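# Close a sliding door fully without disturbing anything

## Task

Slide the door until it is completely closed, with every other object left in its original place. Moving the door violently in either direction counts as failure, as does the robot toppling or finishing in a tilted stance. The door must stay shut by itself; if it is closed only because the robot is holding it there at the end, the goal is not met.

## Robot and tools

ROBOT. A base that can drive in any direction carries a column about 1.75 m high. A carriage rides 1.0 m up and down it (lift_m) and holds two identical arms, left and right, each with six joints and a two-finger gripper. Arm bases sit roughly 0.57 m + lift_m above the floor; the carriage hangs about 0.15 m lower. A hand reaches 0.78 m from its shoulder but only about 0.38 m below its arm base. Hands are about 0.16 m long and 0.1 m wide (0.14 m open). Parked arm joints 1 to 6: 0, 0.05, 0.05, 1.45, 0, 0; parked, the robot is about 0.95 m wide and 0.7 m long. The wheel motors are weak (2 N m), so a light push already triggers a contact stop.

FRAMES. Base frame: origin on the floor below the base centre, x forward, y left, z up, metres. left_hand and right_hand are the midpoint between that hand's pads, in this frame; quat_wxyz rotates base axes into hand axes (hand z along the fingers, y the opening direction; upright hand with joints 1, 5, 6 at 0 reads (1, 0, 0, 0)). Odometry frame is the base frame at scene start; base_odometry counts wheel turns, so slip looks like travel; heading is left-positive, -3.142 to 3.142.

CAMERAS. carriage_camera is fixed, facing forward and tilted about 20 degrees down; left_wrist_camera and right_wrist_camera look out beyond the fingertips. Calibration (K, distortion, T_world_to_cam mapping base frame to camera) is given per camera with small errors; wrist camera poses inherit joint reading errors. Only pictures reveal a lean of the robot.

execute_actions. Argument actions: a list holding one action or none (empty just reports state and images). Optional cameras: list of camera names or "all"; omitted/null means all, [] means none. An action may contain "base", "joints", or both; their motions begin together. base takes exactly one relative offset from where the base last reported itself: translate_m (metres, forward +, -2 to 2), strafe_m (metres, left +, -2 to 2) or rotate_rad (radians, counter-clockwise +, -6.3 to 6.3). joints is a map of absolute targets by name: lift_m 0 to 1 m; left_/right_joint1_rad -2.617 to 3.054 (yaw about vertical, 0 ahead, + left); joint2_rad 0 to 3.141 (shoulder: 0 upper arm back and level, 1.57 vertical, 3.14 forward level); joint3_rad 0 to 3.141 (elbow, 0 folded, 3.14 straight); joint4_rad -1.57 to 1.57 (wrist pitch, + lifts fingertips); joint5_rad -1.57 to 1.57 (wrist yaw, + turns fingertips right, opposite to joint 1); joint6_rad -2.094 to 2.094 (roll, + clockwise seen from forearm); gripper_m 0 to 0.093 m pad gap. Done tolerances: lift 0.004, j1 0.02, j2/j3 0.055, j4 0.04, j5/j6 0.02, gripper 0.004. An action runs at most 15 s. Joints you omit may still be driving toward older targets. Bad keys or out-of-range numbers get the call refused with no motion. If a result reports a stop, the rest of that reply's motion calls are skipped.

wait: seconds from 0 to 10; commands nothing, returns state and images.
zoom_image: camera plus region [x0, y0, x1, y1] in pixels of that camera's latest full image, origin top-left, at most 504 by 504.
finished_scene: scene (integer 1 or 2) ends the scene irreversibly and reports success; the door must already be shut and remain so.

RESULTS. base_status/joint_status: "done" (for the base, wheels turned the commanded amount even if slipping), "off_target" (stopped away from target, may keep pushing), "contact_stop" or "time_out" (target dropped, holds in place), "not_followed" with "joint command not followed" and a cause line (arm targets withheld because the arm would come within millimetres of itself or the other arm; may be retried each action until fixed; recover by moving only that arm clear, then the other in a later call). "limit_stop_at_motor_heat" means a heat stop; resend the target. on_its_own lists uncommanded motion; "held at" is a target, not a position. motor_effort is percent of max, + toward larger joint values, bracket = peak in the last action; readings are biased and noisy. A lift effort that keeps dropping while lowering means a hand rests on something. drive_wheels (ignore sign) larger at rest than after a free move means the base is still pressing. Joint torques are raw, offset and noisy. ARM HIT means an arm struck the robot hard.

CAUTIONS. Move the door gently; a slam fails the task. Contact stops arrive late or not at all, and the base may roll about 0.3 m after an arm touches something; arms have no contact stop and snap to targets once freed. After a blocked drive, back off about 0.2 m the way you came (or turn back), again if still pressing; the retreat may itself stop spuriously, so try once more. Avoid driving backward into an overhanging edge. Never let the arms collide or press each other. Tipping risk rises with a high carriage, outstretched arms, loads, pulling, or abrupt stops. Outstretched arms heat quickly: MOTOR HOT from 75 °C, arm stop at 90 °C, arm goes limp at 100 °C. Hand readings drift at long reach and sag under load. The robot keeps holding the last command while you think, and shorter robot motion is better.

Each tool is called as a command line: name --argument value for each argument, lists and objects as JSON in quotes; but a table of rows of numbers goes row by row, as --pt "numbers of a row", without its own name.

## Session

execute_actions --actions '[]'

Scene clock: 0.00 s.
Joint torques (N m, as the arm reports them, + toward a larger angle): no reading
base_odometry: x=+0.000 y=+0.000 heading=+0.000 (m, m, rad; odometry frame)
base_status: not commanded
joint_positions: lift_m=+0.302 left_joint1_rad=-0.002 left_joint2_rad=+0.036 left_joint3_rad=+0.018 left_joint4_rad=+1.444 left_joint5_rad=+0.040 left_joint6_rad=+0.002 left_gripper_m=+0.095 right_joint1_rad=-0.014 right_joint2_rad=+0.055 right_joint3_rad=+0.037 right_joint4_rad=+1.468 right_joint5_rad=-0.037 right_joint6_rad=-0.013 right_gripper_m=+0.095
joint_status: not commanded
motor_effort: lift_m=+31 drive_wheels=+4 (%)
left_hand: x=+0.3172 y=+0.3209 z=+1.2836 quat_wxyz=(+0.997, +0.020, +0.073, -0.001) (m; base frame)
right_hand: x=+0.3113 y=-0.3219 z=+1.2897 quat_wxyz=(+0.998, -0.018, +0.060, -0.013) (m; base frame)
pictures: carriage_camera, left_wrist_camera, right_wrist_camera
Images, in order (width x height): carriage_camera 504x504, left_wrist_camera 504x504, right_wrist_camera 504x504.

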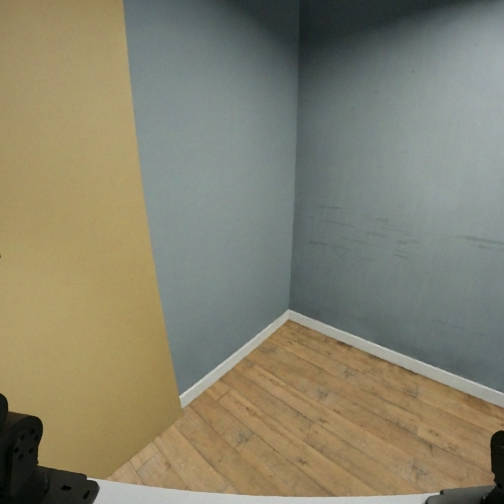

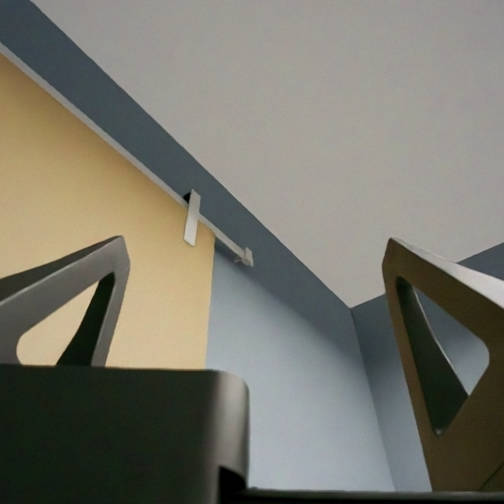

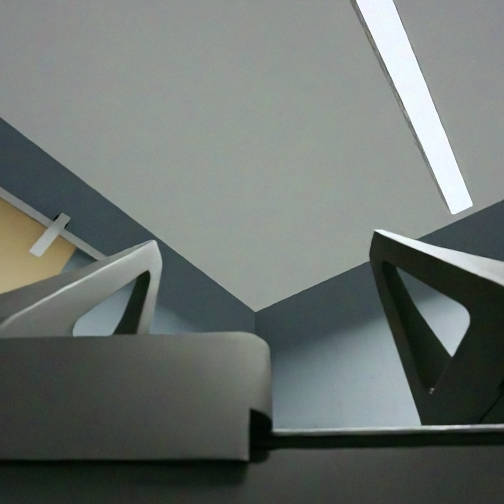

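execute_actions --actions '[{"base": {"rotate_rad": 1.013}}]'

Scene clock: 23.97 s.
Joint torques (N m, as the arm reports them, + toward a larger angle): left_arm=[ 0.    3.77  5.46 -0.24 -0.09  0.12] | right_arm=[-0.04  3.76  5.4  -0.09  0.05  0.01]
base_odometry: x=+0.000 y=+0.000 heading=+1.012 (m, m, rad; odometry frame)
base_status: done
joint_positions: lift_m=+0.302 left_joint1_rad=-0.002 left_joint2_rad=+0.036 left_joint3_rad=+0.018 left_joint4_rad=+1.444 left_joint5_rad=+0.040 left_joint6_rad=+0.002 left_gripper_m=+0.095 right_joint1_rad=-0.014 right_joint2_rad=+0.055 right_joint3_rad=+0.037 right_joint4_rad=+1.467 right_joint5_rad=-0.037 right_joint6_rad=-0.013 right_gripper_m=+0.095
joint_status: not commanded
motor_effort: lift_m=+31(31) drive_wheels=+20(49) (%)
left_hand: x=+0.3172 y=+0.3209 z=+1.2836 quat_wxyz=(+0.997, +0.020, +0.073, -0.001) (m; base frame)
right_hand: x=+0.3114 y=-0.3219 z=+1.2897 quat_wxyz=(+0.998, -0.018, +0.060, -0.013) (m; base frame)
pictures: carriage_camera, left_wrist_camera, right_wrist_camera
camera_calibration (this result's frames):
right_wrist_camera: T_world_to_cam=[[0.0197663, -0.998245, 0.0558318, -0.392361], [0.753145, -0.0218604, -0.657491, 0.614023], [0.657558, 0.0550456, 0.751391, -1.02842], [0, 0, 0, 1]] pos_world=[0.221555, -0.321639, 1.19837]
Images, in order (width x height): carriage_camera 504x504, left_wrist_camera 504x504, right_wrist_camera 504x504.

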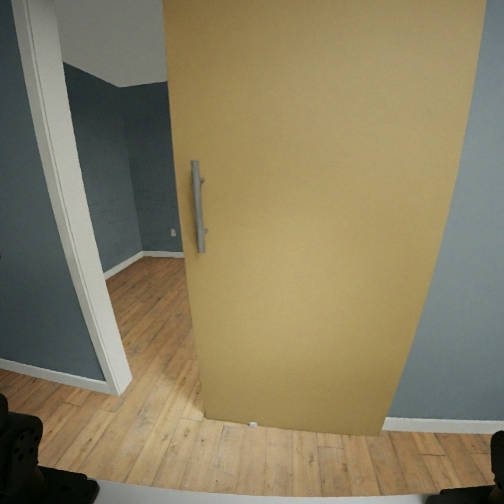

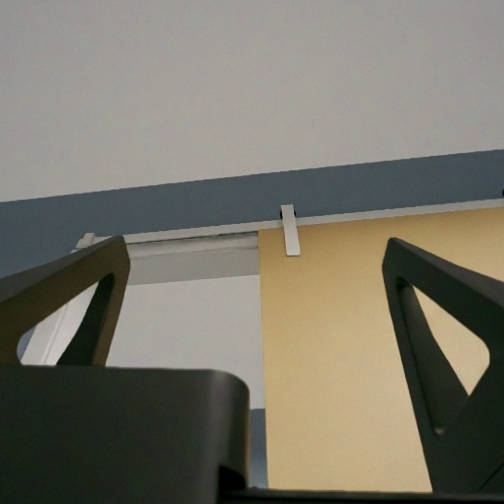

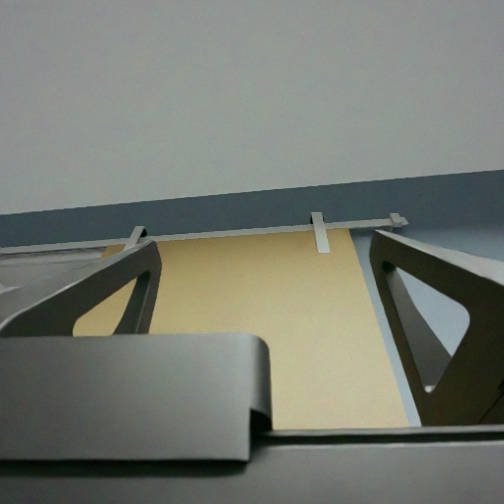

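zoom_image --camera "carriage_camera" --region '[150, 140, 270, 270]'

zoom_image --camera "carriage_camera" --region '[80, 340, 280, 450]'

zoom_image --camera "carriage_camera" --region '[240, 370, 440, 470]'

zoom_image --camera "left_wrist_camera" --region '[40, 180, 340, 300]'

Region (150, 140, 270, 270) of carriage_camera's 504x504 image, scaled by 3.877, with more detail than that image has; it fills the left 465 columns of this view, and the rest is white.

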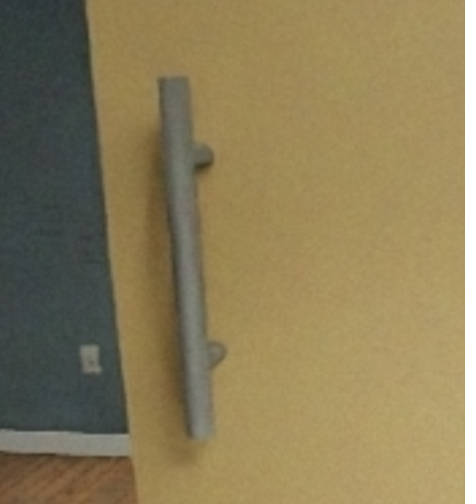

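Region (80, 340, 280, 450) of carriage_camera's 504x504 image, scaled by 2.520, with more detail than that image has; it fills the top 277 rows of this view, and the rest is white.

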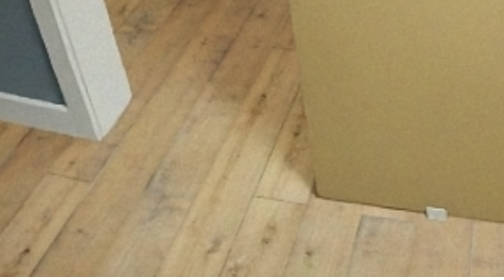

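Region (240, 370, 440, 470) of carriage_camera's 504x504 image, scaled by 2.520, with more detail than that image has.

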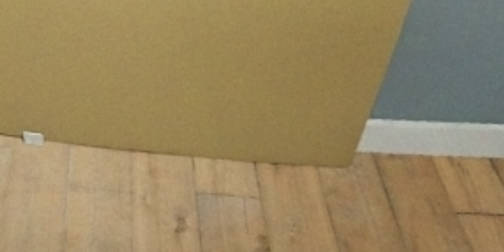

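Region (40, 180, 340, 300) of left_wrist_camera's 504x504 image, scaled by 1.680, with more detail than that image has; it fills the top 202 rows of this view, and the rest is white.

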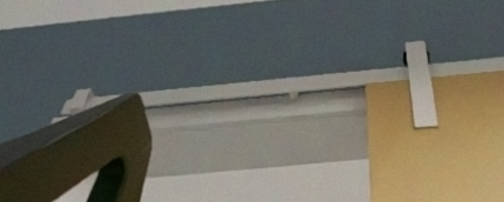

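execute_actions --actions '[{"base": {"rotate_rad": -0.11}, "joints": {"left_joint2_rad": 0.6, "left_joint3_rad": 0.6, "left_joint4_rad": 0.0, "left_joint5_rad": -1.4}}]'

Scene clock: 145.63 s.
Joint torques (N m, as the arm reports them, + toward a larger angle): left_arm=[-0.01  0.66  7.8   1.48 -0.14  0.12] | right_arm=[-0.07  3.81  5.35 -0.1   0.05  0.01]
base_odometry: x=+0.000 y=+0.000 heading=+0.903 (m, m, rad; odometry frame)
base_status: done
joint_positions: lift_m=+0.302 left_joint1_rad=-0.002 left_joint2_rad=+0.596 left_joint3_rad=+0.580 left_joint4_rad=+0.006 left_joint5_rad=-1.394 left_joint6_rad=+0.002 left_gripper_m=+0.095 right_joint1_rad=-0.014 right_joint2_rad=+0.055 right_joint3_rad=+0.037 right_joint4_rad=+1.467 right_joint5_rad=-0.037 right_joint6_rad=-0.013 right_gripper_m=+0.095
joint_status: all done
motor_effort: lift_m=+32(31) drive_wheels=-11(22) (%)
left_hand: x=+0.4313 y=+0.4968 z=+1.1787 quat_wxyz=(+0.539, -0.451, +0.546, +0.456) (m; base frame)
right_hand: x=+0.3114 y=-0.3219 z=+1.2897 quat_wxyz=(+0.998, -0.018, +0.060, -0.013) (m; base frame)
pictures: carriage_camera, left_wrist_camera, right_wrist_camera
camera_calibration (this result's frames):
left_wrist_camera: T_world_to_cam=[[0.989788, -0.142036, -0.0120919, -0.345537], [-0.0947704, -0.592297, -0.800127, 1.28631], [0.106485, 0.793101, -0.599709, 0.393833], [0, 0, 0, 1]] pos_world=[0.421975, 0.40045, 1.26122]
right_wrist_camera: T_world_to_cam=[[0.0197663, -0.998245, 0.0558318, -0.392361], [0.753145, -0.0218604, -0.657491, 0.614023], [0.657558, 0.0550456, 0.751391, -1.02842], [0, 0, 0, 1]] pos_world=[0.221555, -0.321639, 1.19837]
Images, in order (width x height): carriage_camera 504x504, left_wrist_camera 504x504, right_wrist_camera 504x504.

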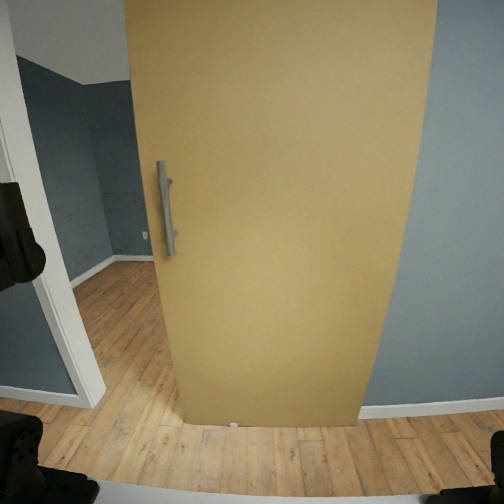

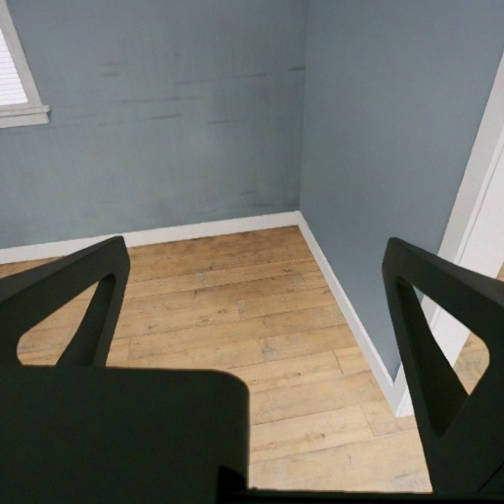

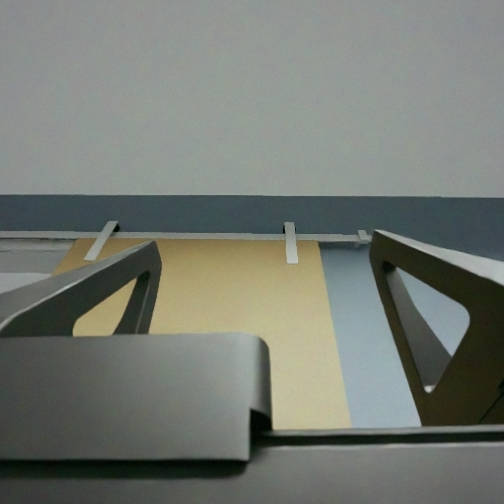

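zoom_image --camera "carriage_camera" --region '[160, 380, 400, 450]'

zoom_image --camera "carriage_camera" --region '[120, 145, 220, 270]'

Region (160, 380, 400, 450) of carriage_camera's 504x504 image, scaled by 2.100, with more detail than that image has; it fills the top 147 rows of this view, and the rest is white.

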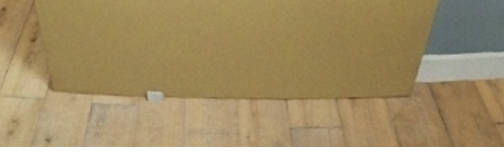

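Region (120, 145, 220, 270) of carriage_camera's 504x504 image, scaled by 4.032, with more detail than that image has; it fills the left 403 columns of this view, and the rest is white.

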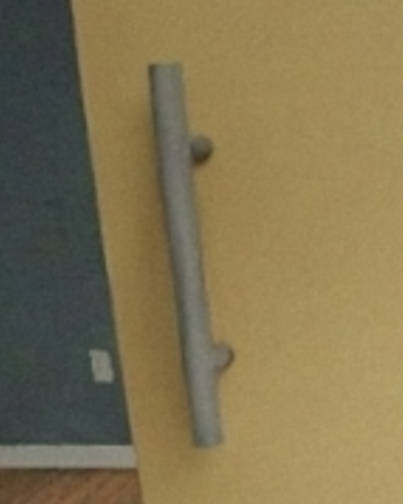

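execute_actions --actions '[{"base": {"translate_m": 0.21}, "joints": {"left_joint1_rad": -0.07, "left_joint5_rad": 0.0}}]'

Scene clock: 220.97 s.
Joint torques (N m, as the arm reports them, + toward a larger angle): left_arm=[-0.38  0.08  8.27  2.1  -0.01  0.12] | right_arm=[-0.06  3.75  5.52 -0.07  0.06  0.01]
base_odometry: x=+0.130 y=+0.165 heading=+0.904 (m, m, rad; odometry frame)
base_status: done
joint_positions: lift_m=+0.302 left_joint1_rad=-0.064 left_joint2_rad=+0.596 left_joint3_rad=+0.580 left_joint4_rad=+0.005 left_joint5_rad=-0.006 left_joint6_rad=+0.002 left_gripper_m=+0.095 right_joint1_rad=-0.014 right_joint2_rad=+0.055 right_joint3_rad=+0.037 right_joint4_rad=+1.467 right_joint5_rad=-0.037 right_joint6_rad=-0.013 right_gripper_m=+0.095
joint_status: all done
motor_effort: lift_m=+31(32) drive_wheels=-12(49) (%)
left_hand: x=+0.5721 y=+0.3100 z=+1.1770 quat_wxyz=(+0.703, +0.021, +0.711, -0.020) (m; base frame)
right_hand: x=+0.3114 y=-0.3219 z=+1.2897 quat_wxyz=(+0.998, -0.018, +0.060, -0.013) (m; base frame)
pictures: carriage_camera, left_wrist_camera, right_wrist_camera
camera_calibration (this result's frames):
left_wrist_camera: T_world_to_cam=[[-0.0217307, -0.999761, -0.00219149, 0.321526], [-0.607355, 0.0149425, -0.79429, 1.28581], [0.794133, -0.0159295, -0.607535, 0.392598], [0, 0, 0, 1]] pos_world=[0.476154, 0.308491, 1.26053]
right_wrist_camera: T_world_to_cam=[[0.0197663, -0.998245, 0.0558318, -0.392361], [0.753145, -0.0218604, -0.657491, 0.614023], [0.657558, 0.0550456, 0.751391, -1.02842], [0, 0, 0, 1]] pos_world=[0.221555, -0.321639, 1.19837]
Images, in order (width x height): carriage_camera 504x504, left_wrist_camera 504x504, right_wrist_camera 504x504.

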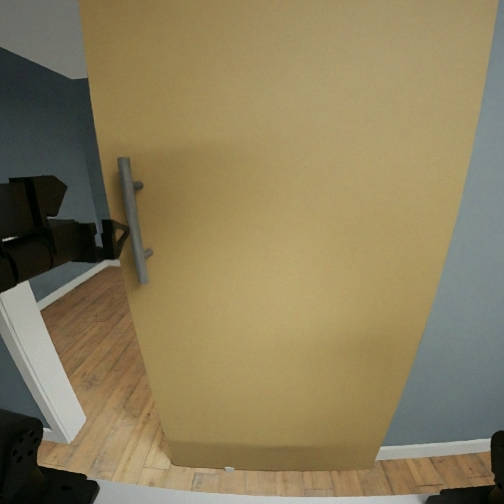

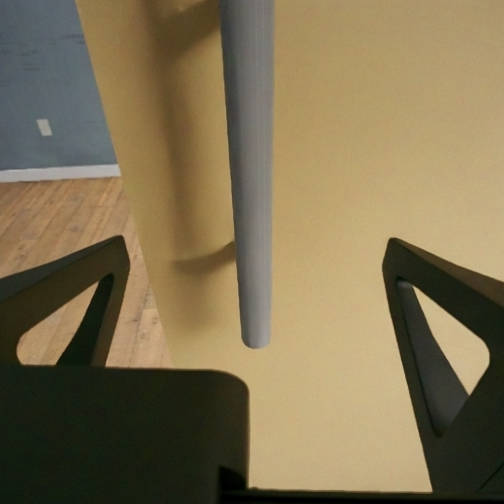

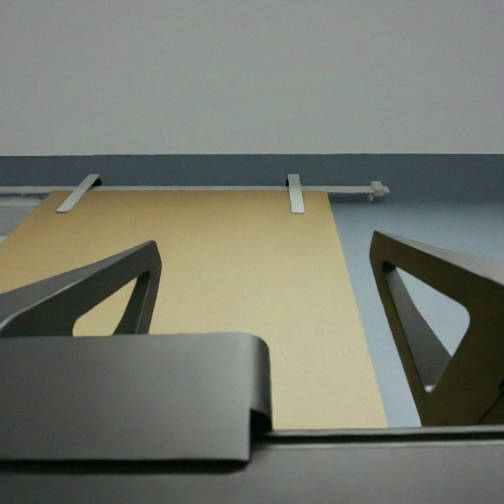

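execute_actions --actions '[{"base": {"translate_m": 0.115}}]'

Scene clock: 235.17 s.
Joint torques (N m, as the arm reports them, + toward a larger angle): left_arm=[-0.41  0.18  8.22  2.14 -0.01  0.12] | right_arm=[-0.05  3.76  5.45 -0.05  0.05  0.01]
base_odometry: x=+0.201 y=+0.256 heading=+0.905 (m, m, rad; odometry frame)
base_status: done
joint_positions: lift_m=+0.302 left_joint1_rad=-0.064 left_joint2_rad=+0.596 left_joint3_rad=+0.580 left_joint4_rad=+0.003 left_joint5_rad=-0.005 left_joint6_rad=+0.002 left_gripper_m=+0.095 right_joint1_rad=-0.014 right_joint2_rad=+0.055 right_joint3_rad=+0.037 right_joint4_rad=+1.468 right_joint5_rad=-0.037 right_joint6_rad=-0.013 right_gripper_m=+0.095
joint_status: not commanded
motor_effort: lift_m=+31(32) drive_wheels=-11(59) (%)
left_hand: x=+0.5720 y=+0.3099 z=+1.1766 quat_wxyz=(+0.702, +0.022, +0.711, -0.020) (m; base frame)
right_hand: x=+0.3112 y=-0.3219 z=+1.2897 quat_wxyz=(+0.998, -0.018, +0.060, -0.013) (m; base frame)
pictures: carriage_camera, left_wrist_camera, right_wrist_camera
camera_calibration (this result's frames):
left_wrist_camera: T_world_to_cam=[[-0.0224968, -0.999744, -0.00224649, 0.321892], [-0.608552, 0.0154767, -0.793363, 1.28493], [0.793195, -0.016481, -0.608745, 0.394509], [0, 0, 0, 1]] pos_world=[0.476268, 0.308426, 1.2603]
right_wrist_camera: T_world_to_cam=[[0.0197237, -0.998244, 0.0558578, -0.392376], [0.753646, -0.0218676, -0.656916, 0.613278], [0.656984, 0.0550539, 0.751891, -1.02878], [0, 0, 0, 1]] pos_world=[0.221439, -0.321637, 1.19832]
Images, in order (width x height): carriage_camera 504x504, left_wrist_camera 504x504, right_wrist_camera 504x504.

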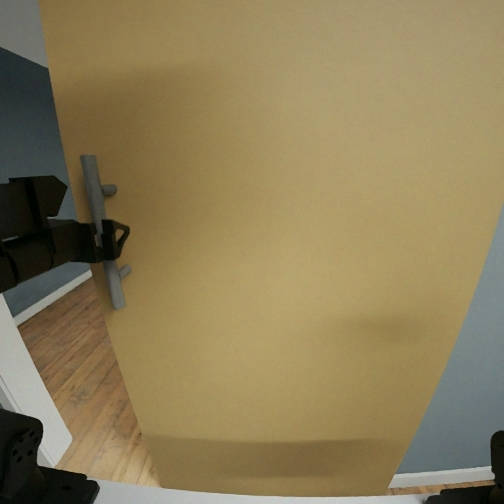

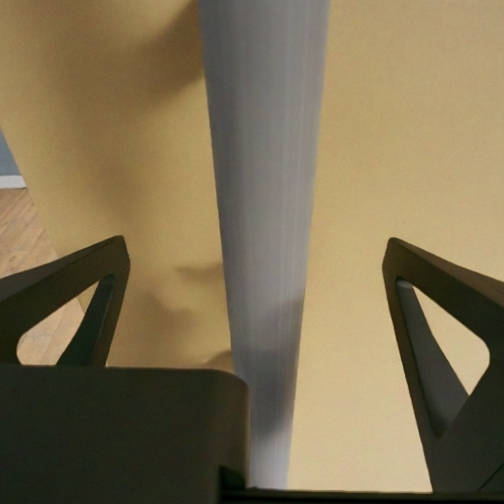

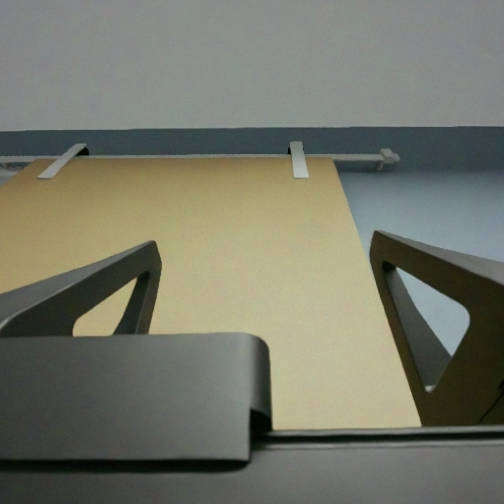

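execute_actions --actions '[{"joints": {"left_gripper_m": 0.015}}]' --cameras '["left_wrist_camera"]'

execute_actions --actions '[{"base": {"strafe_m": 0.1}}]'

Scene clock: 247.47 s.
Joint torques (N m, as the arm reports them, + toward a larger angle): left_arm=[-0.03  0.07  8.23  2.13 -0.15  0.2 ] | right_arm=[-0.02  3.71  5.41 -0.12  0.05  0.01]
base_odometry: x=+0.201 y=+0.256 heading=+0.905 (m, m, rad; odometry frame)
base_status: not commanded
joint_positions: lift_m=+0.302 left_joint1_rad=-0.069 left_joint2_rad=+0.596 left_joint3_rad=+0.580 left_joint4_rad=+0.003 left_joint5_rad=+0.009 left_joint6_rad=-0.006 left_gripper_m=+0.024 right_joint1_rad=-0.014 right_joint2_rad=+0.055 right_joint3_rad=+0.037 right_joint4_rad=+1.468 right_joint5_rad=-0.037 right_joint6_rad=-0.013 right_gripper_m=+0.095
joint_status: left_gripper_m off_target (ended at +0.024, target +0.015)
motor_effort: lift_m=+32(31) drive_wheels=-9(9) (%)
left_hand: x=+0.5718 y=+0.3060 z=+1.1764 quat_wxyz=(+0.702, +0.025, +0.711, -0.030) (m; base frame)
right_hand: x=+0.3112 y=-0.3219 z=+1.2897 quat_wxyz=(+0.998, -0.018, +0.060, -0.013) (m; base frame)
pictures: left_wrist_camera
camera_calibration (this result's frames):
left_wrist_camera: T_world_to_cam=[[-0.0414514, -0.999123, 0.00591754, 0.319059], [-0.609258, 0.0205818, -0.792705, 1.28275], [0.791888, -0.036464, -0.609577, 0.402384], [0, 0, 0, 1]] pos_world=[0.476108, 0.30705, 1.26024]
Images, in order (width x height): left_wrist_camera 504x504.

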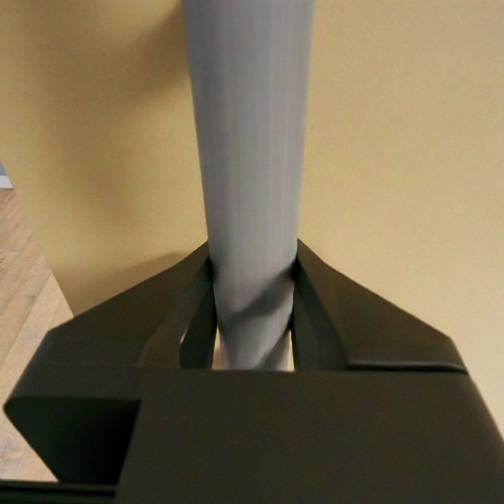

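Scene clock: 248.67 s.
Joint torques (N m, as the arm reports them, + toward a larger angle): left_arm=[ 1.08 -0.27  8.24  2.1  -0.68  0.22] | right_arm=[-0.05  3.84  5.35 -0.09  0.08  0.  ]
base_odometry: x=+0.169 y=+0.282 heading=+0.903 (m, m, rad; odometry frame)
base_status: strafe_m contact_stop (by the wheels' count: +0.041 of +0.100)
joint_positions: lift_m=+0.302 left_joint1_rad=-0.085 left_joint2_rad=+0.601 left_joint3_rad=+0.580 left_joint4_rad=+0.006 left_joint5_rad=+0.065 left_joint6_rad=-0.009 left_gripper_m=+0.024 right_joint1_rad=-0.014 right_joint2_rad=+0.055 right_joint3_rad=+0.037 right_joint4_rad=+1.467 right_joint5_rad=-0.037 right_joint6_rad=-0.013 right_gripper_m=+0.095
joint_status: not commanded
motor_effort: lift_m=+31(31) drive_wheels=+8(60) (%)
left_hand: x=+0.5712 y=+0.2916 z=+1.1760 quat_wxyz=(+0.700, +0.050, +0.711, -0.056) (m; base frame)
right_hand: x=+0.3114 y=-0.3219 z=+1.2897 quat_wxyz=(+0.998, -0.019, +0.060, -0.013) (m; base frame)
pictures: carriage_camera, left_wrist_camera, right_wrist_camera
camera_calibration (this result's frames):
left_wrist_camera: T_world_to_cam=[[-0.113641, -0.993478, 0.0093826, 0.340164], [-0.607459, 0.0620061, -0.791927, 1.26835], [0.78618, -0.0956946, -0.610544, 0.423724], [0, 0, 0, 1]] pos_world=[0.476004, 0.299848, 1.25995]
right_wrist_camera: T_world_to_cam=[[0.0198126, -0.998222, 0.0562097, -0.39279], [0.753142, -0.0220747, -0.657487, 0.613949], [0.657559, 0.0553604, 0.751366, -1.02829], [0, 0, 0, 1]] pos_world=[0.221555, -0.321612, 1.19837]
Images, in order (width x height): carriage_camera 504x504, left_wrist_camera 504x504, right_wrist_camera 504x504.

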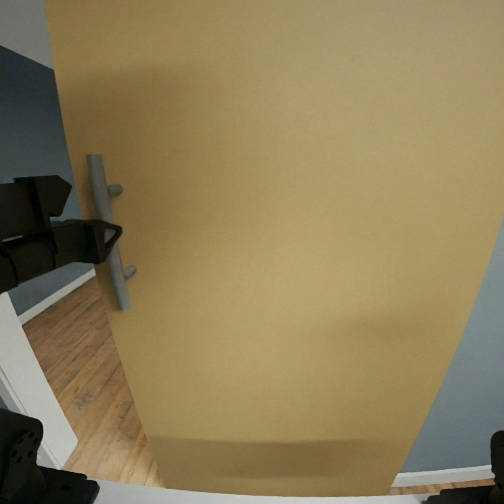

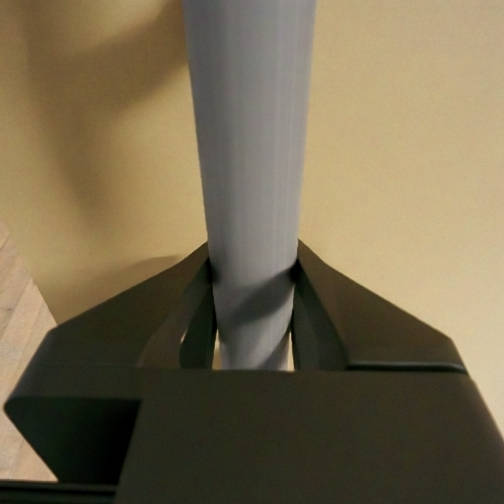

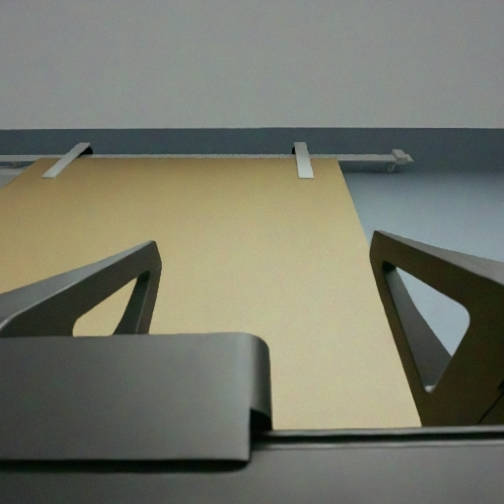

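execute_actions --actions '[{"base": {"strafe_m": 0.42}, "joints": {"left_joint1_rad": -0.06, "left_joint5_rad": -0.05}}]'

Scene clock: 267.30 s.
Joint torques (N m, as the arm reports them, + toward a larger angle): left_arm=[ 1.52  2.01  8.19  2.42 -0.94  0.23] | right_arm=[-0.06  3.77  5.36 -0.09  0.05  0.01]
base_odometry: x=-0.161 y=+0.542 heading=+0.903 (m, m, rad; odometry frame)
base_status: done
joint_positions: lift_m=+0.302 left_joint1_rad=-0.082 left_joint2_rad=+0.575 left_joint3_rad=+0.580 left_joint4_rad=-0.026 left_joint5_rad=+0.038 left_joint6_rad=-0.009 left_gripper_m=+0.024 right_joint1_rad=-0.014 right_joint2_rad=+0.055 right_joint3_rad=+0.037 right_joint4_rad=+1.467 right_joint5_rad=-0.037 right_joint6_rad=-0.013 right_gripper_m=+0.095
joint_status: left_joint1_rad off_target (ended at -0.082, target -0.060); left_joint5_rad off_target (ended at +0.038, target -0.050)
motor_effort: lift_m=+31(32) drive_wheels=-2(62) (%)
left_hand: x=+0.5666 y=+0.2978 z=+1.1751 quat_wxyz=(+0.698, +0.039, +0.713, -0.045) (m; base frame)
right_hand: x=+0.3114 y=-0.3219 z=+1.2897 quat_wxyz=(+0.998, -0.019, +0.060, -0.013) (m; base frame)
pictures: carriage_camera, left_wrist_camera, right_wrist_camera
camera_calibration (this result's frames):
left_wrist_camera: T_world_to_cam=[[-0.0828299, -0.99652, 0.00936874, 0.329194], [-0.614205, 0.0436445, -0.787939, 1.26907], [0.784787, -0.0710192, -0.615683, 0.426812], [0, 0, 0, 1]] pos_world=[0.471778, 0.302973, 1.25964]
right_wrist_camera: T_world_to_cam=[[0.0198126, -0.998222, 0.0562097, -0.39279], [0.753142, -0.0220747, -0.657487, 0.613949], [0.657559, 0.0553604, 0.751366, -1.02829], [0, 0, 0, 1]] pos_world=[0.221555, -0.321612, 1.19837]
Images, in order (width x height): carriage_camera 504x504, left_wrist_camera 504x504, right_wrist_camera 504x504.

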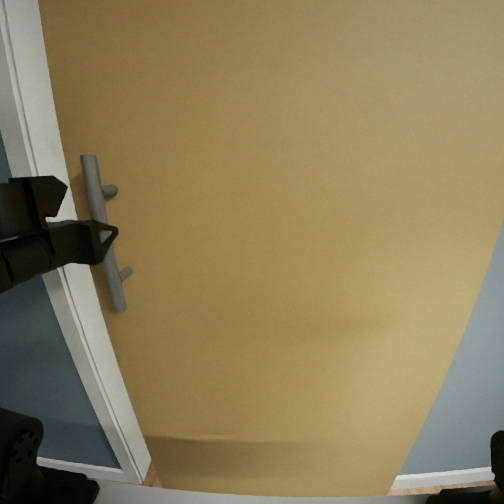

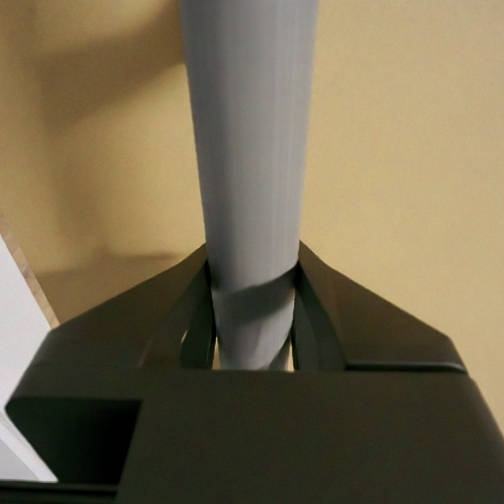

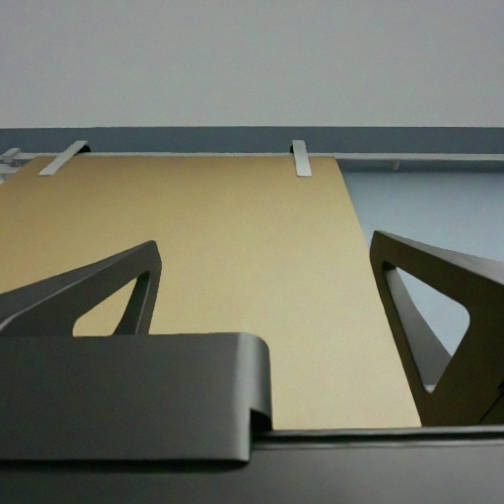

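zoom_image --camera "right_wrist_camera" --region '[0, 125, 140, 195]'

zoom_image --camera "carriage_camera" --region '[100, 430, 220, 500]'

Region (0, 125, 140, 195) of right_wrist_camera's 504x504 image, scaled by 3.600, with more detail than that image has.

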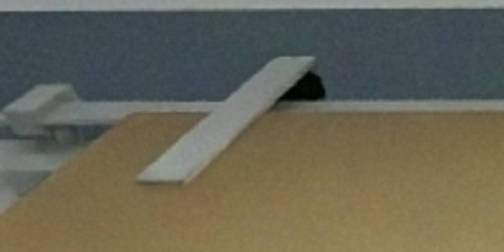

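Region (100, 430, 220, 500) of carriage_camera's 504x504 image, scaled by 4.200, with more detail than that image has; it fills the top 294 rows of this view, and the rest is white.

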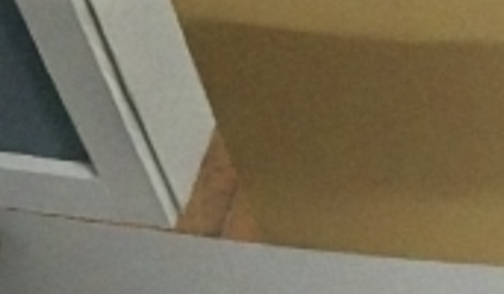

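execute_actions --actions '[{"base": {"strafe_m": 0.12}, "joints": {"left_joint1_rad": -0.06, "left_joint2_rad": 0.572, "left_joint4_rad": -0.03, "left_joint5_rad": -0.05}}]'

Scene clock: 289.10 s.
Joint torques (N m, as the arm reports them, + toward a larger angle): left_arm=[ 0.53  0.61  8.15  2.2  -0.21  0.26] | right_arm=[-0.03  3.85  5.4  -0.09  0.06  0.01]
base_odometry: x=-0.255 y=+0.616 heading=+0.903 (m, m, rad; odometry frame)
base_status: done
joint_positions: lift_m=+0.302 left_joint1_rad=-0.068 left_joint2_rad=+0.565 left_joint3_rad=+0.580 left_joint4_rad=-0.034 left_joint5_rad=-0.031 left_joint6_rad=-0.011 left_gripper_m=+0.024 right_joint1_rad=-0.014 right_joint2_rad=+0.055 right_joint3_rad=+0.037 right_joint4_rad=+1.467 right_joint5_rad=-0.037 right_joint6_rad=-0.013 right_gripper_m=+0.095
joint_status: all done
motor_effort: lift_m=+31(32) drive_wheels=-5(62) (%)
left_hand: x=+0.5659 y=+0.3135 z=+1.1756 quat_wxyz=(+0.700, +0.010, +0.714, -0.017) (m; base frame)
right_hand: x=+0.3114 y=-0.3219 z=+1.2897 quat_wxyz=(+0.998, -0.019, +0.060, -0.013) (m; base frame)
pictures: carriage_camera, left_wrist_camera, right_wrist_camera
camera_calibration (this result's frames):
left_wrist_camera: T_world_to_cam=[[-0.000897253, -0.999951, 0.00990719, 0.298937], [-0.614834, -0.00726174, -0.788623, 1.28545], [0.788656, -0.00679887, -0.614797, 0.405433], [0, 0, 0, 1]] pos_world=[0.470857, 0.311013, 1.26003]
right_wrist_camera: T_world_to_cam=[[0.0198126, -0.998222, 0.0562097, -0.39279], [0.753142, -0.0220747, -0.657487, 0.613949], [0.657559, 0.0553604, 0.751366, -1.02829], [0, 0, 0, 1]] pos_world=[0.221555, -0.321612, 1.19837]
Images, in order (width x height): carriage_camera 504x504, left_wrist_camera 504x504, right_wrist_camera 504x504.

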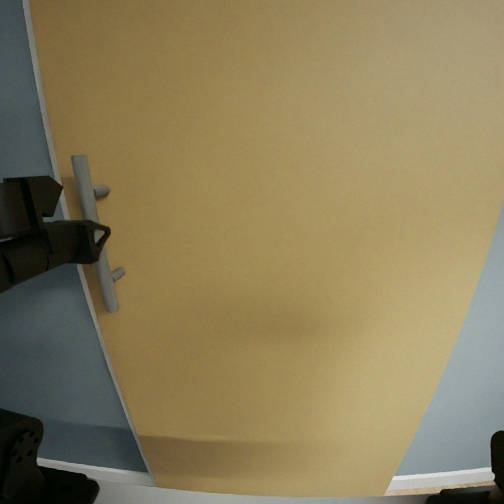

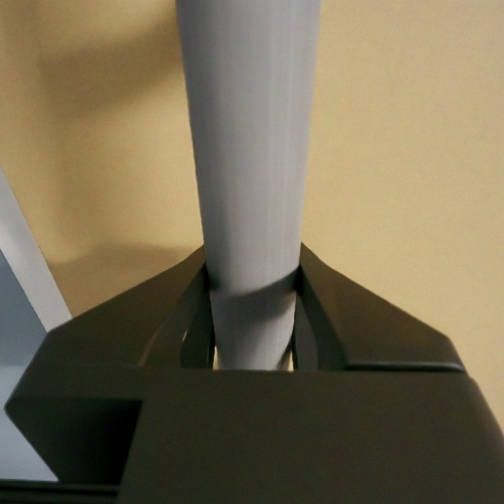

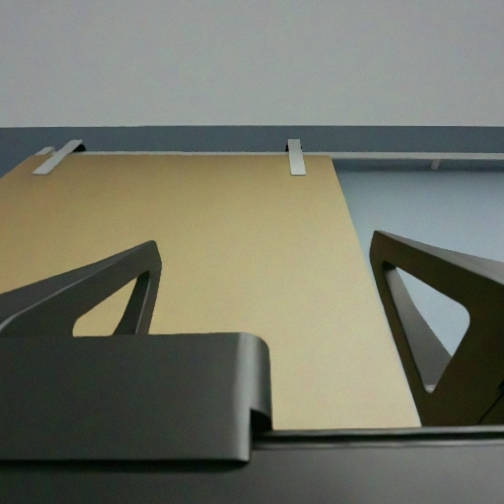

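zoom_image --camera "right_wrist_camera" --region '[10, 130, 110, 185]'

Region (10, 130, 110, 185) of right_wrist_camera's 504x504 image, scaled by 5.040, with more detail than that image has; it fills the top 277 rows of this view, and the rest is white.

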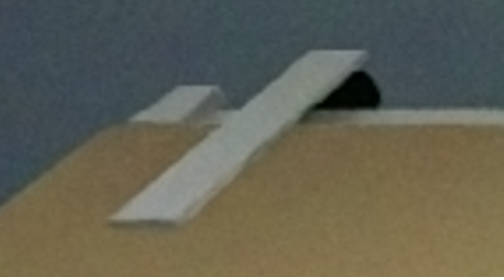

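execute_actions --actions '[{"base": {"strafe_m": 0.04}, "joints": {"left_joint1_rad": -0.06, "left_joint5_rad": -0.05}}]'

Scene clock: 305.67 s.
Joint torques (N m, as the arm reports them, + toward a larger angle): left_arm=[ 1.15  0.4   8.12  2.17 -0.73  0.26] | right_arm=[-0.06  3.86  5.21 -0.09  0.06  0.01]
base_odometry: x=-0.278 y=+0.635 heading=+0.902 (m, m, rad; odometry frame)
base_status: strafe_m contact_stop (by the wheels' count: +0.030 of +0.040)
joint_positions: lift_m=+0.302 left_joint1_rad=-0.076 left_joint2_rad=+0.568 left_joint3_rad=+0.580 left_joint4_rad=-0.030 left_joint5_rad=+0.019 left_joint6_rad=-0.012 left_gripper_m=+0.023 right_joint1_rad=-0.014 right_joint2_rad=+0.055 right_joint3_rad=+0.037 right_joint4_rad=+1.468 right_joint5_rad=-0.037 right_joint6_rad=-0.013 right_gripper_m=+0.095
joint_status: left_joint5_rad off_target (ended at +0.019, target -0.050); the others done
motor_effort: lift_m=+31(32) drive_wheels=-1(60) (%)
left_hand: x=+0.5657 y=+0.3025 z=+1.1760 quat_wxyz=(+0.700, +0.030, +0.713, -0.038) (m; base frame)
right_hand: x=+0.3113 y=-0.3219 z=+1.2897 quat_wxyz=(+0.998, -0.019, +0.060, -0.013) (m; base frame)
pictures: carriage_camera, left_wrist_camera, right_wrist_camera
camera_calibration (this result's frames):
left_wrist_camera: T_world_to_cam=[[-0.0592279, -0.99818, 0.0113203, 0.318722], [-0.612818, 0.0274057, -0.789748, 1.27523], [0.788001, -0.0537124, -0.613327, 0.418656], [0, 0, 0, 1]] pos_world=[0.470461, 0.305681, 1.26028]
right_wrist_camera: T_world_to_cam=[[0.0197911, -0.998222, 0.0562227, -0.392797], [0.753393, -0.0220783, -0.6572, 0.613576], [0.657273, 0.0553645, 0.751617, -1.02847], [0, 0, 0, 1]] pos_world=[0.221497, -0.321611, 1.19834]
Images, in order (width x height): carriage_camera 504x504, left_wrist_camera 504x504, right_wrist_camera 504x504.

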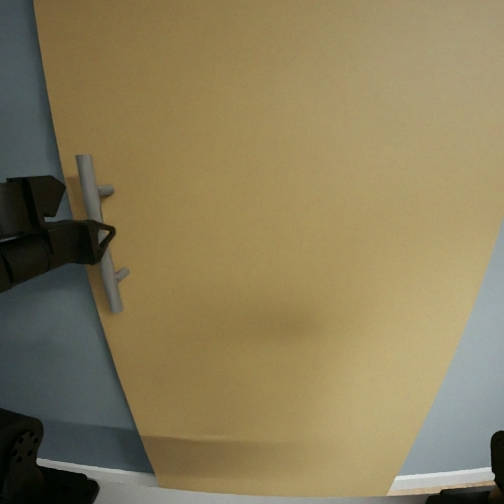

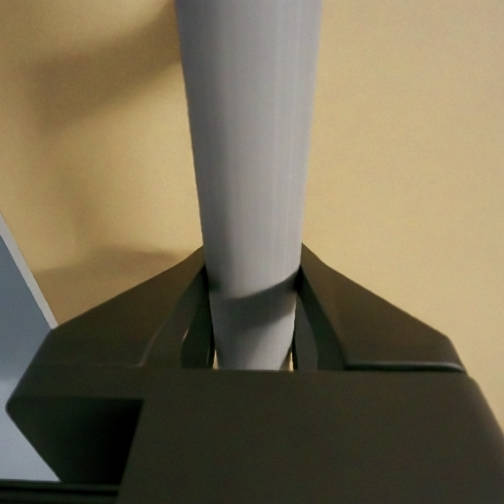

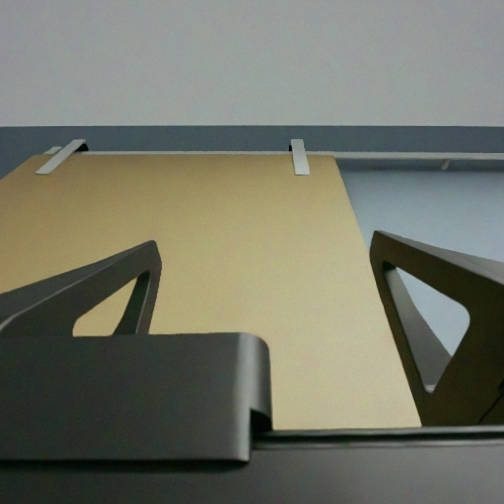

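execute_actions --actions '[{"joints": {"left_joint1_rad": 0.0, "left_joint5_rad": -0.15}}]'

Scene clock: 311.23 s.
Joint torques (N m, as the arm reports them, + toward a larger angle): left_arm=[ 2.06  0.36  8.21  2.17 -1.2   0.26] | right_arm=[-0.02  3.77  5.35 -0.08  0.05  0.01]
base_odometry: x=-0.278 y=+0.635 heading=+0.902 (m, m, rad; odometry frame)
base_status: not commanded
joint_positions: lift_m=+0.302 left_joint1_rad=-0.029 left_joint2_rad=+0.568 left_joint3_rad=+0.580 left_joint4_rad=-0.031 left_joint5_rad=-0.036 left_joint6_rad=-0.013 left_gripper_m=+0.023 right_joint1_rad=-0.014 right_joint2_rad=+0.055 right_joint3_rad=+0.037 right_joint4_rad=+1.468 right_joint5_rad=-0.037 right_joint6_rad=-0.013 right_gripper_m=+0.095
joint_status: left_joint1_rad off_target (ended at -0.029, target +0.000); left_joint5_rad off_target (ended at -0.036, target -0.150)
motor_effort: lift_m=+32(31) drive_wheels=+8(8) (%)
left_hand: x=+0.5667 y=+0.3256 z=+1.1757 quat_wxyz=(+0.700, -0.007, +0.714, -0.002) (m; base frame)
right_hand: x=+0.3113 y=-0.3219 z=+1.2897 quat_wxyz=(+0.998, -0.019, +0.060, -0.013) (m; base frame)
pictures: carriage_camera, left_wrist_camera, right_wrist_camera
camera_calibration (this result's frames):
left_wrist_camera: T_world_to_cam=[[0.0433514, -0.998999, 0.0109918, 0.284296], [-0.6133, -0.0352959, -0.789061, 1.29491], [0.78866, 0.0274656, -0.614216, 0.393125], [0, 0, 0, 1]] pos_world=[0.471802, 0.318919, 1.2601]
right_wrist_camera: T_world_to_cam=[[0.0197911, -0.998222, 0.0562227, -0.392797], [0.753393, -0.0220783, -0.6572, 0.613576], [0.657273, 0.0553645, 0.751617, -1.02847], [0, 0, 0, 1]] pos_world=[0.221497, -0.321611, 1.19834]
Images, in order (width x height): carriage_camera 504x504, left_wrist_camera 504x504, right_wrist_camera 504x504.

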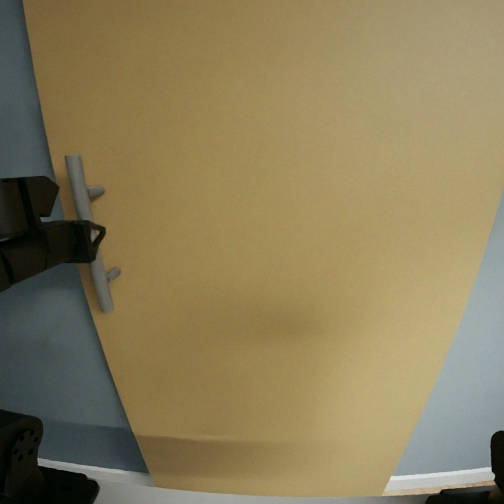

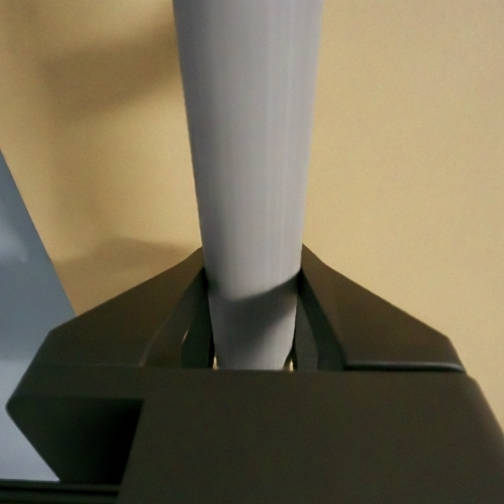

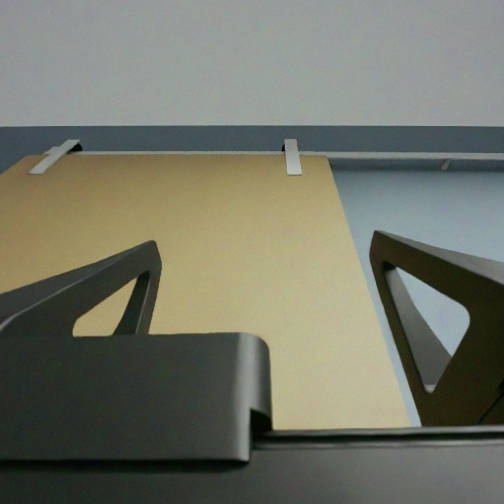

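execute_actions --actions '[{"joints": {"left_joint1_rad": 0.04, "left_joint5_rad": -0.22}}]'

zoom_image --camera "right_wrist_camera" --region '[10, 130, 110, 185]'

Scene clock: 317.90 s.
Joint torques (N m, as the arm reports them, + toward a larger angle): left_arm=[ 3.47  0.37  8.21  2.15 -1.95  0.27] | right_arm=[-0.05  3.75  5.33 -0.09  0.06  0.01]
base_odometry: x=-0.278 y=+0.635 heading=+0.902 (m, m, rad; odometry frame)
base_status: not commanded
joint_positions: lift_m=+0.302 left_joint1_rad=-0.010 left_joint2_rad=+0.568 left_joint3_rad=+0.580 left_joint4_rad=-0.031 left_joint5_rad=-0.033 left_joint6_rad=-0.013 left_gripper_m=+0.023 right_joint1_rad=-0.014 right_joint2_rad=+0.055 right_joint3_rad=+0.037 right_joint4_rad=+1.468 right_joint5_rad=-0.037 right_joint6_rad=-0.013 right_gripper_m=+0.095
joint_status: left_joint1_rad off_target (ended at -0.010, target +0.040); left_joint5_rad off_target (ended at -0.033, target -0.220)
motor_effort: lift_m=+30(31) drive_wheels=+9(9) (%)
left_hand: x=+0.5667 y=+0.3307 z=+1.1757 quat_wxyz=(+0.700, -0.013, +0.714, +0.004) (m; base frame)
right_hand: x=+0.3113 y=-0.3219 z=+1.2897 quat_wxyz=(+0.998, -0.019, +0.060, -0.013) (m; base frame)
pictures: carriage_camera, left_wrist_camera, right_wrist_camera
camera_calibration (this result's frames):
left_wrist_camera: T_world_to_cam=[[0.0601132, -0.99813, 0.0110504, 0.279613], [-0.612621, -0.0456314, -0.789058, 1.29812], [0.788087, 0.0406631, -0.614219, 0.388945], [0, 0, 0, 1]] pos_world=[0.471928, 0.322509, 1.2601]
right_wrist_camera: T_world_to_cam=[[0.0197911, -0.998222, 0.0562227, -0.392797], [0.753393, -0.0220783, -0.6572, 0.613576], [0.657273, 0.0553645, 0.751617, -1.02847], [0, 0, 0, 1]] pos_world=[0.221497, -0.321611, 1.19834]
Images, in order (width x height): carriage_camera 504x504, left_wrist_camera 504x504, right_wrist_camera 504x504.

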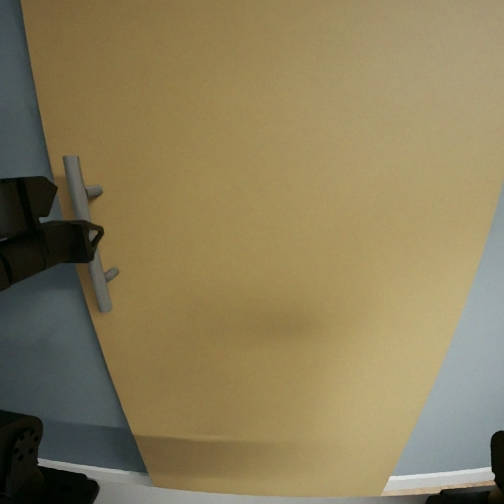

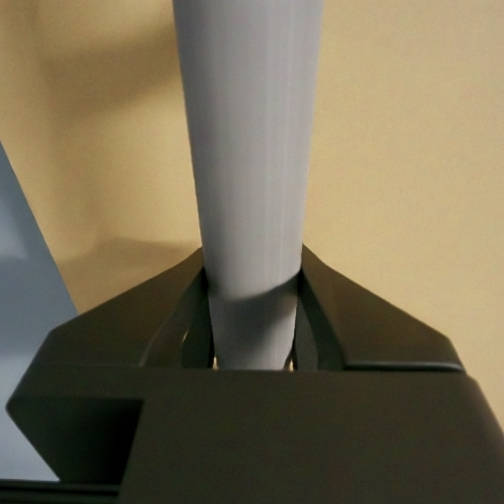

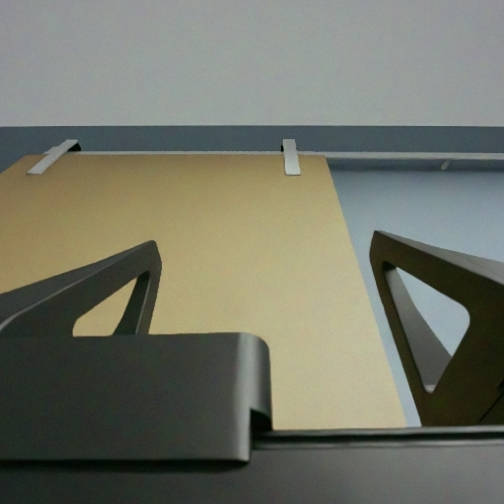

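Region (10, 130, 110, 185) of right_wrist_camera's 504x504 image, scaled by 5.040, with more detail than that image has; it fills the top 277 rows of this view, and the rest is white.

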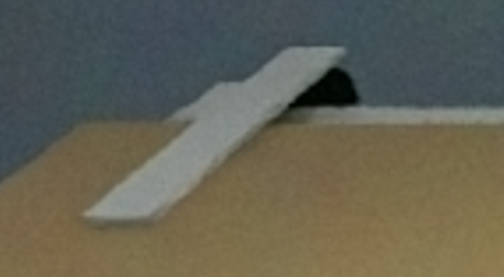

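execute_actions --actions '[]' --cameras '["right_wrist_camera"]'

Scene clock: 322.47 s.
Joint torques (N m, as the arm reports them, + toward a larger angle): left_arm=[ 3.45  0.38  8.21  2.17 -1.95  0.27] | right_arm=[-0.06  3.77  5.38 -0.09  0.06  0.01]
base_odometry: x=-0.278 y=+0.635 heading=+0.902 (m, m, rad; odometry frame)
base_status: not commanded
joint_positions: lift_m=+0.302 left_joint1_rad=-0.010 left_joint2_rad=+0.568 left_joint3_rad=+0.580 left_joint4_rad=-0.031 left_joint5_rad=-0.033 left_joint6_rad=-0.013 left_gripper_m=+0.023 right_joint1_rad=-0.014 right_joint2_rad=+0.055 right_joint3_rad=+0.037 right_joint4_rad=+1.468 right_joint5_rad=-0.037 right_joint6_rad=-0.013 right_gripper_m=+0.095
joint_status: left_joint1_rad off_target (ended at -0.010, target +0.040); left_joint5_rad off_target (ended at -0.033, target -0.220)
motor_effort: lift_m=+31(31) drive_wheels=+9(9) (%)
left_hand: x=+0.5667 y=+0.3307 z=+1.1757 quat_wxyz=(+0.700, -0.013, +0.714, +0.004) (m; base frame)
right_hand: x=+0.3113 y=-0.3219 z=+1.2897 quat_wxyz=(+0.998, -0.019, +0.060, -0.013) (m; base frame)
pictures: right_wrist_camera
camera_calibration (this result's frames):
right_wrist_camera: T_world_to_cam=[[0.0197911, -0.998222, 0.0562227, -0.392797], [0.753393, -0.0220783, -0.6572, 0.613576], [0.657273, 0.0553645, 0.751617, -1.02847], [0, 0, 0, 1]] pos_world=[0.221497, -0.321611, 1.19834]
Images, in order (width x height): right_wrist_camera 504x504.

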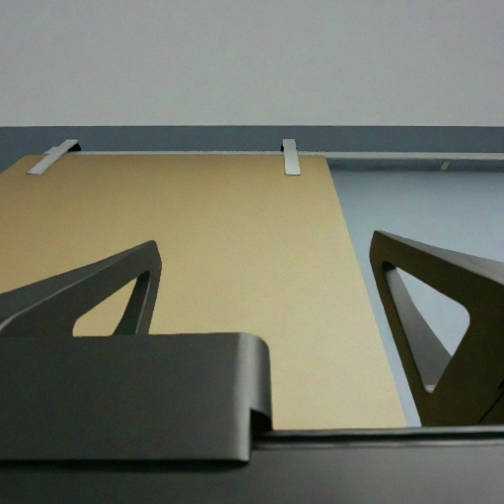

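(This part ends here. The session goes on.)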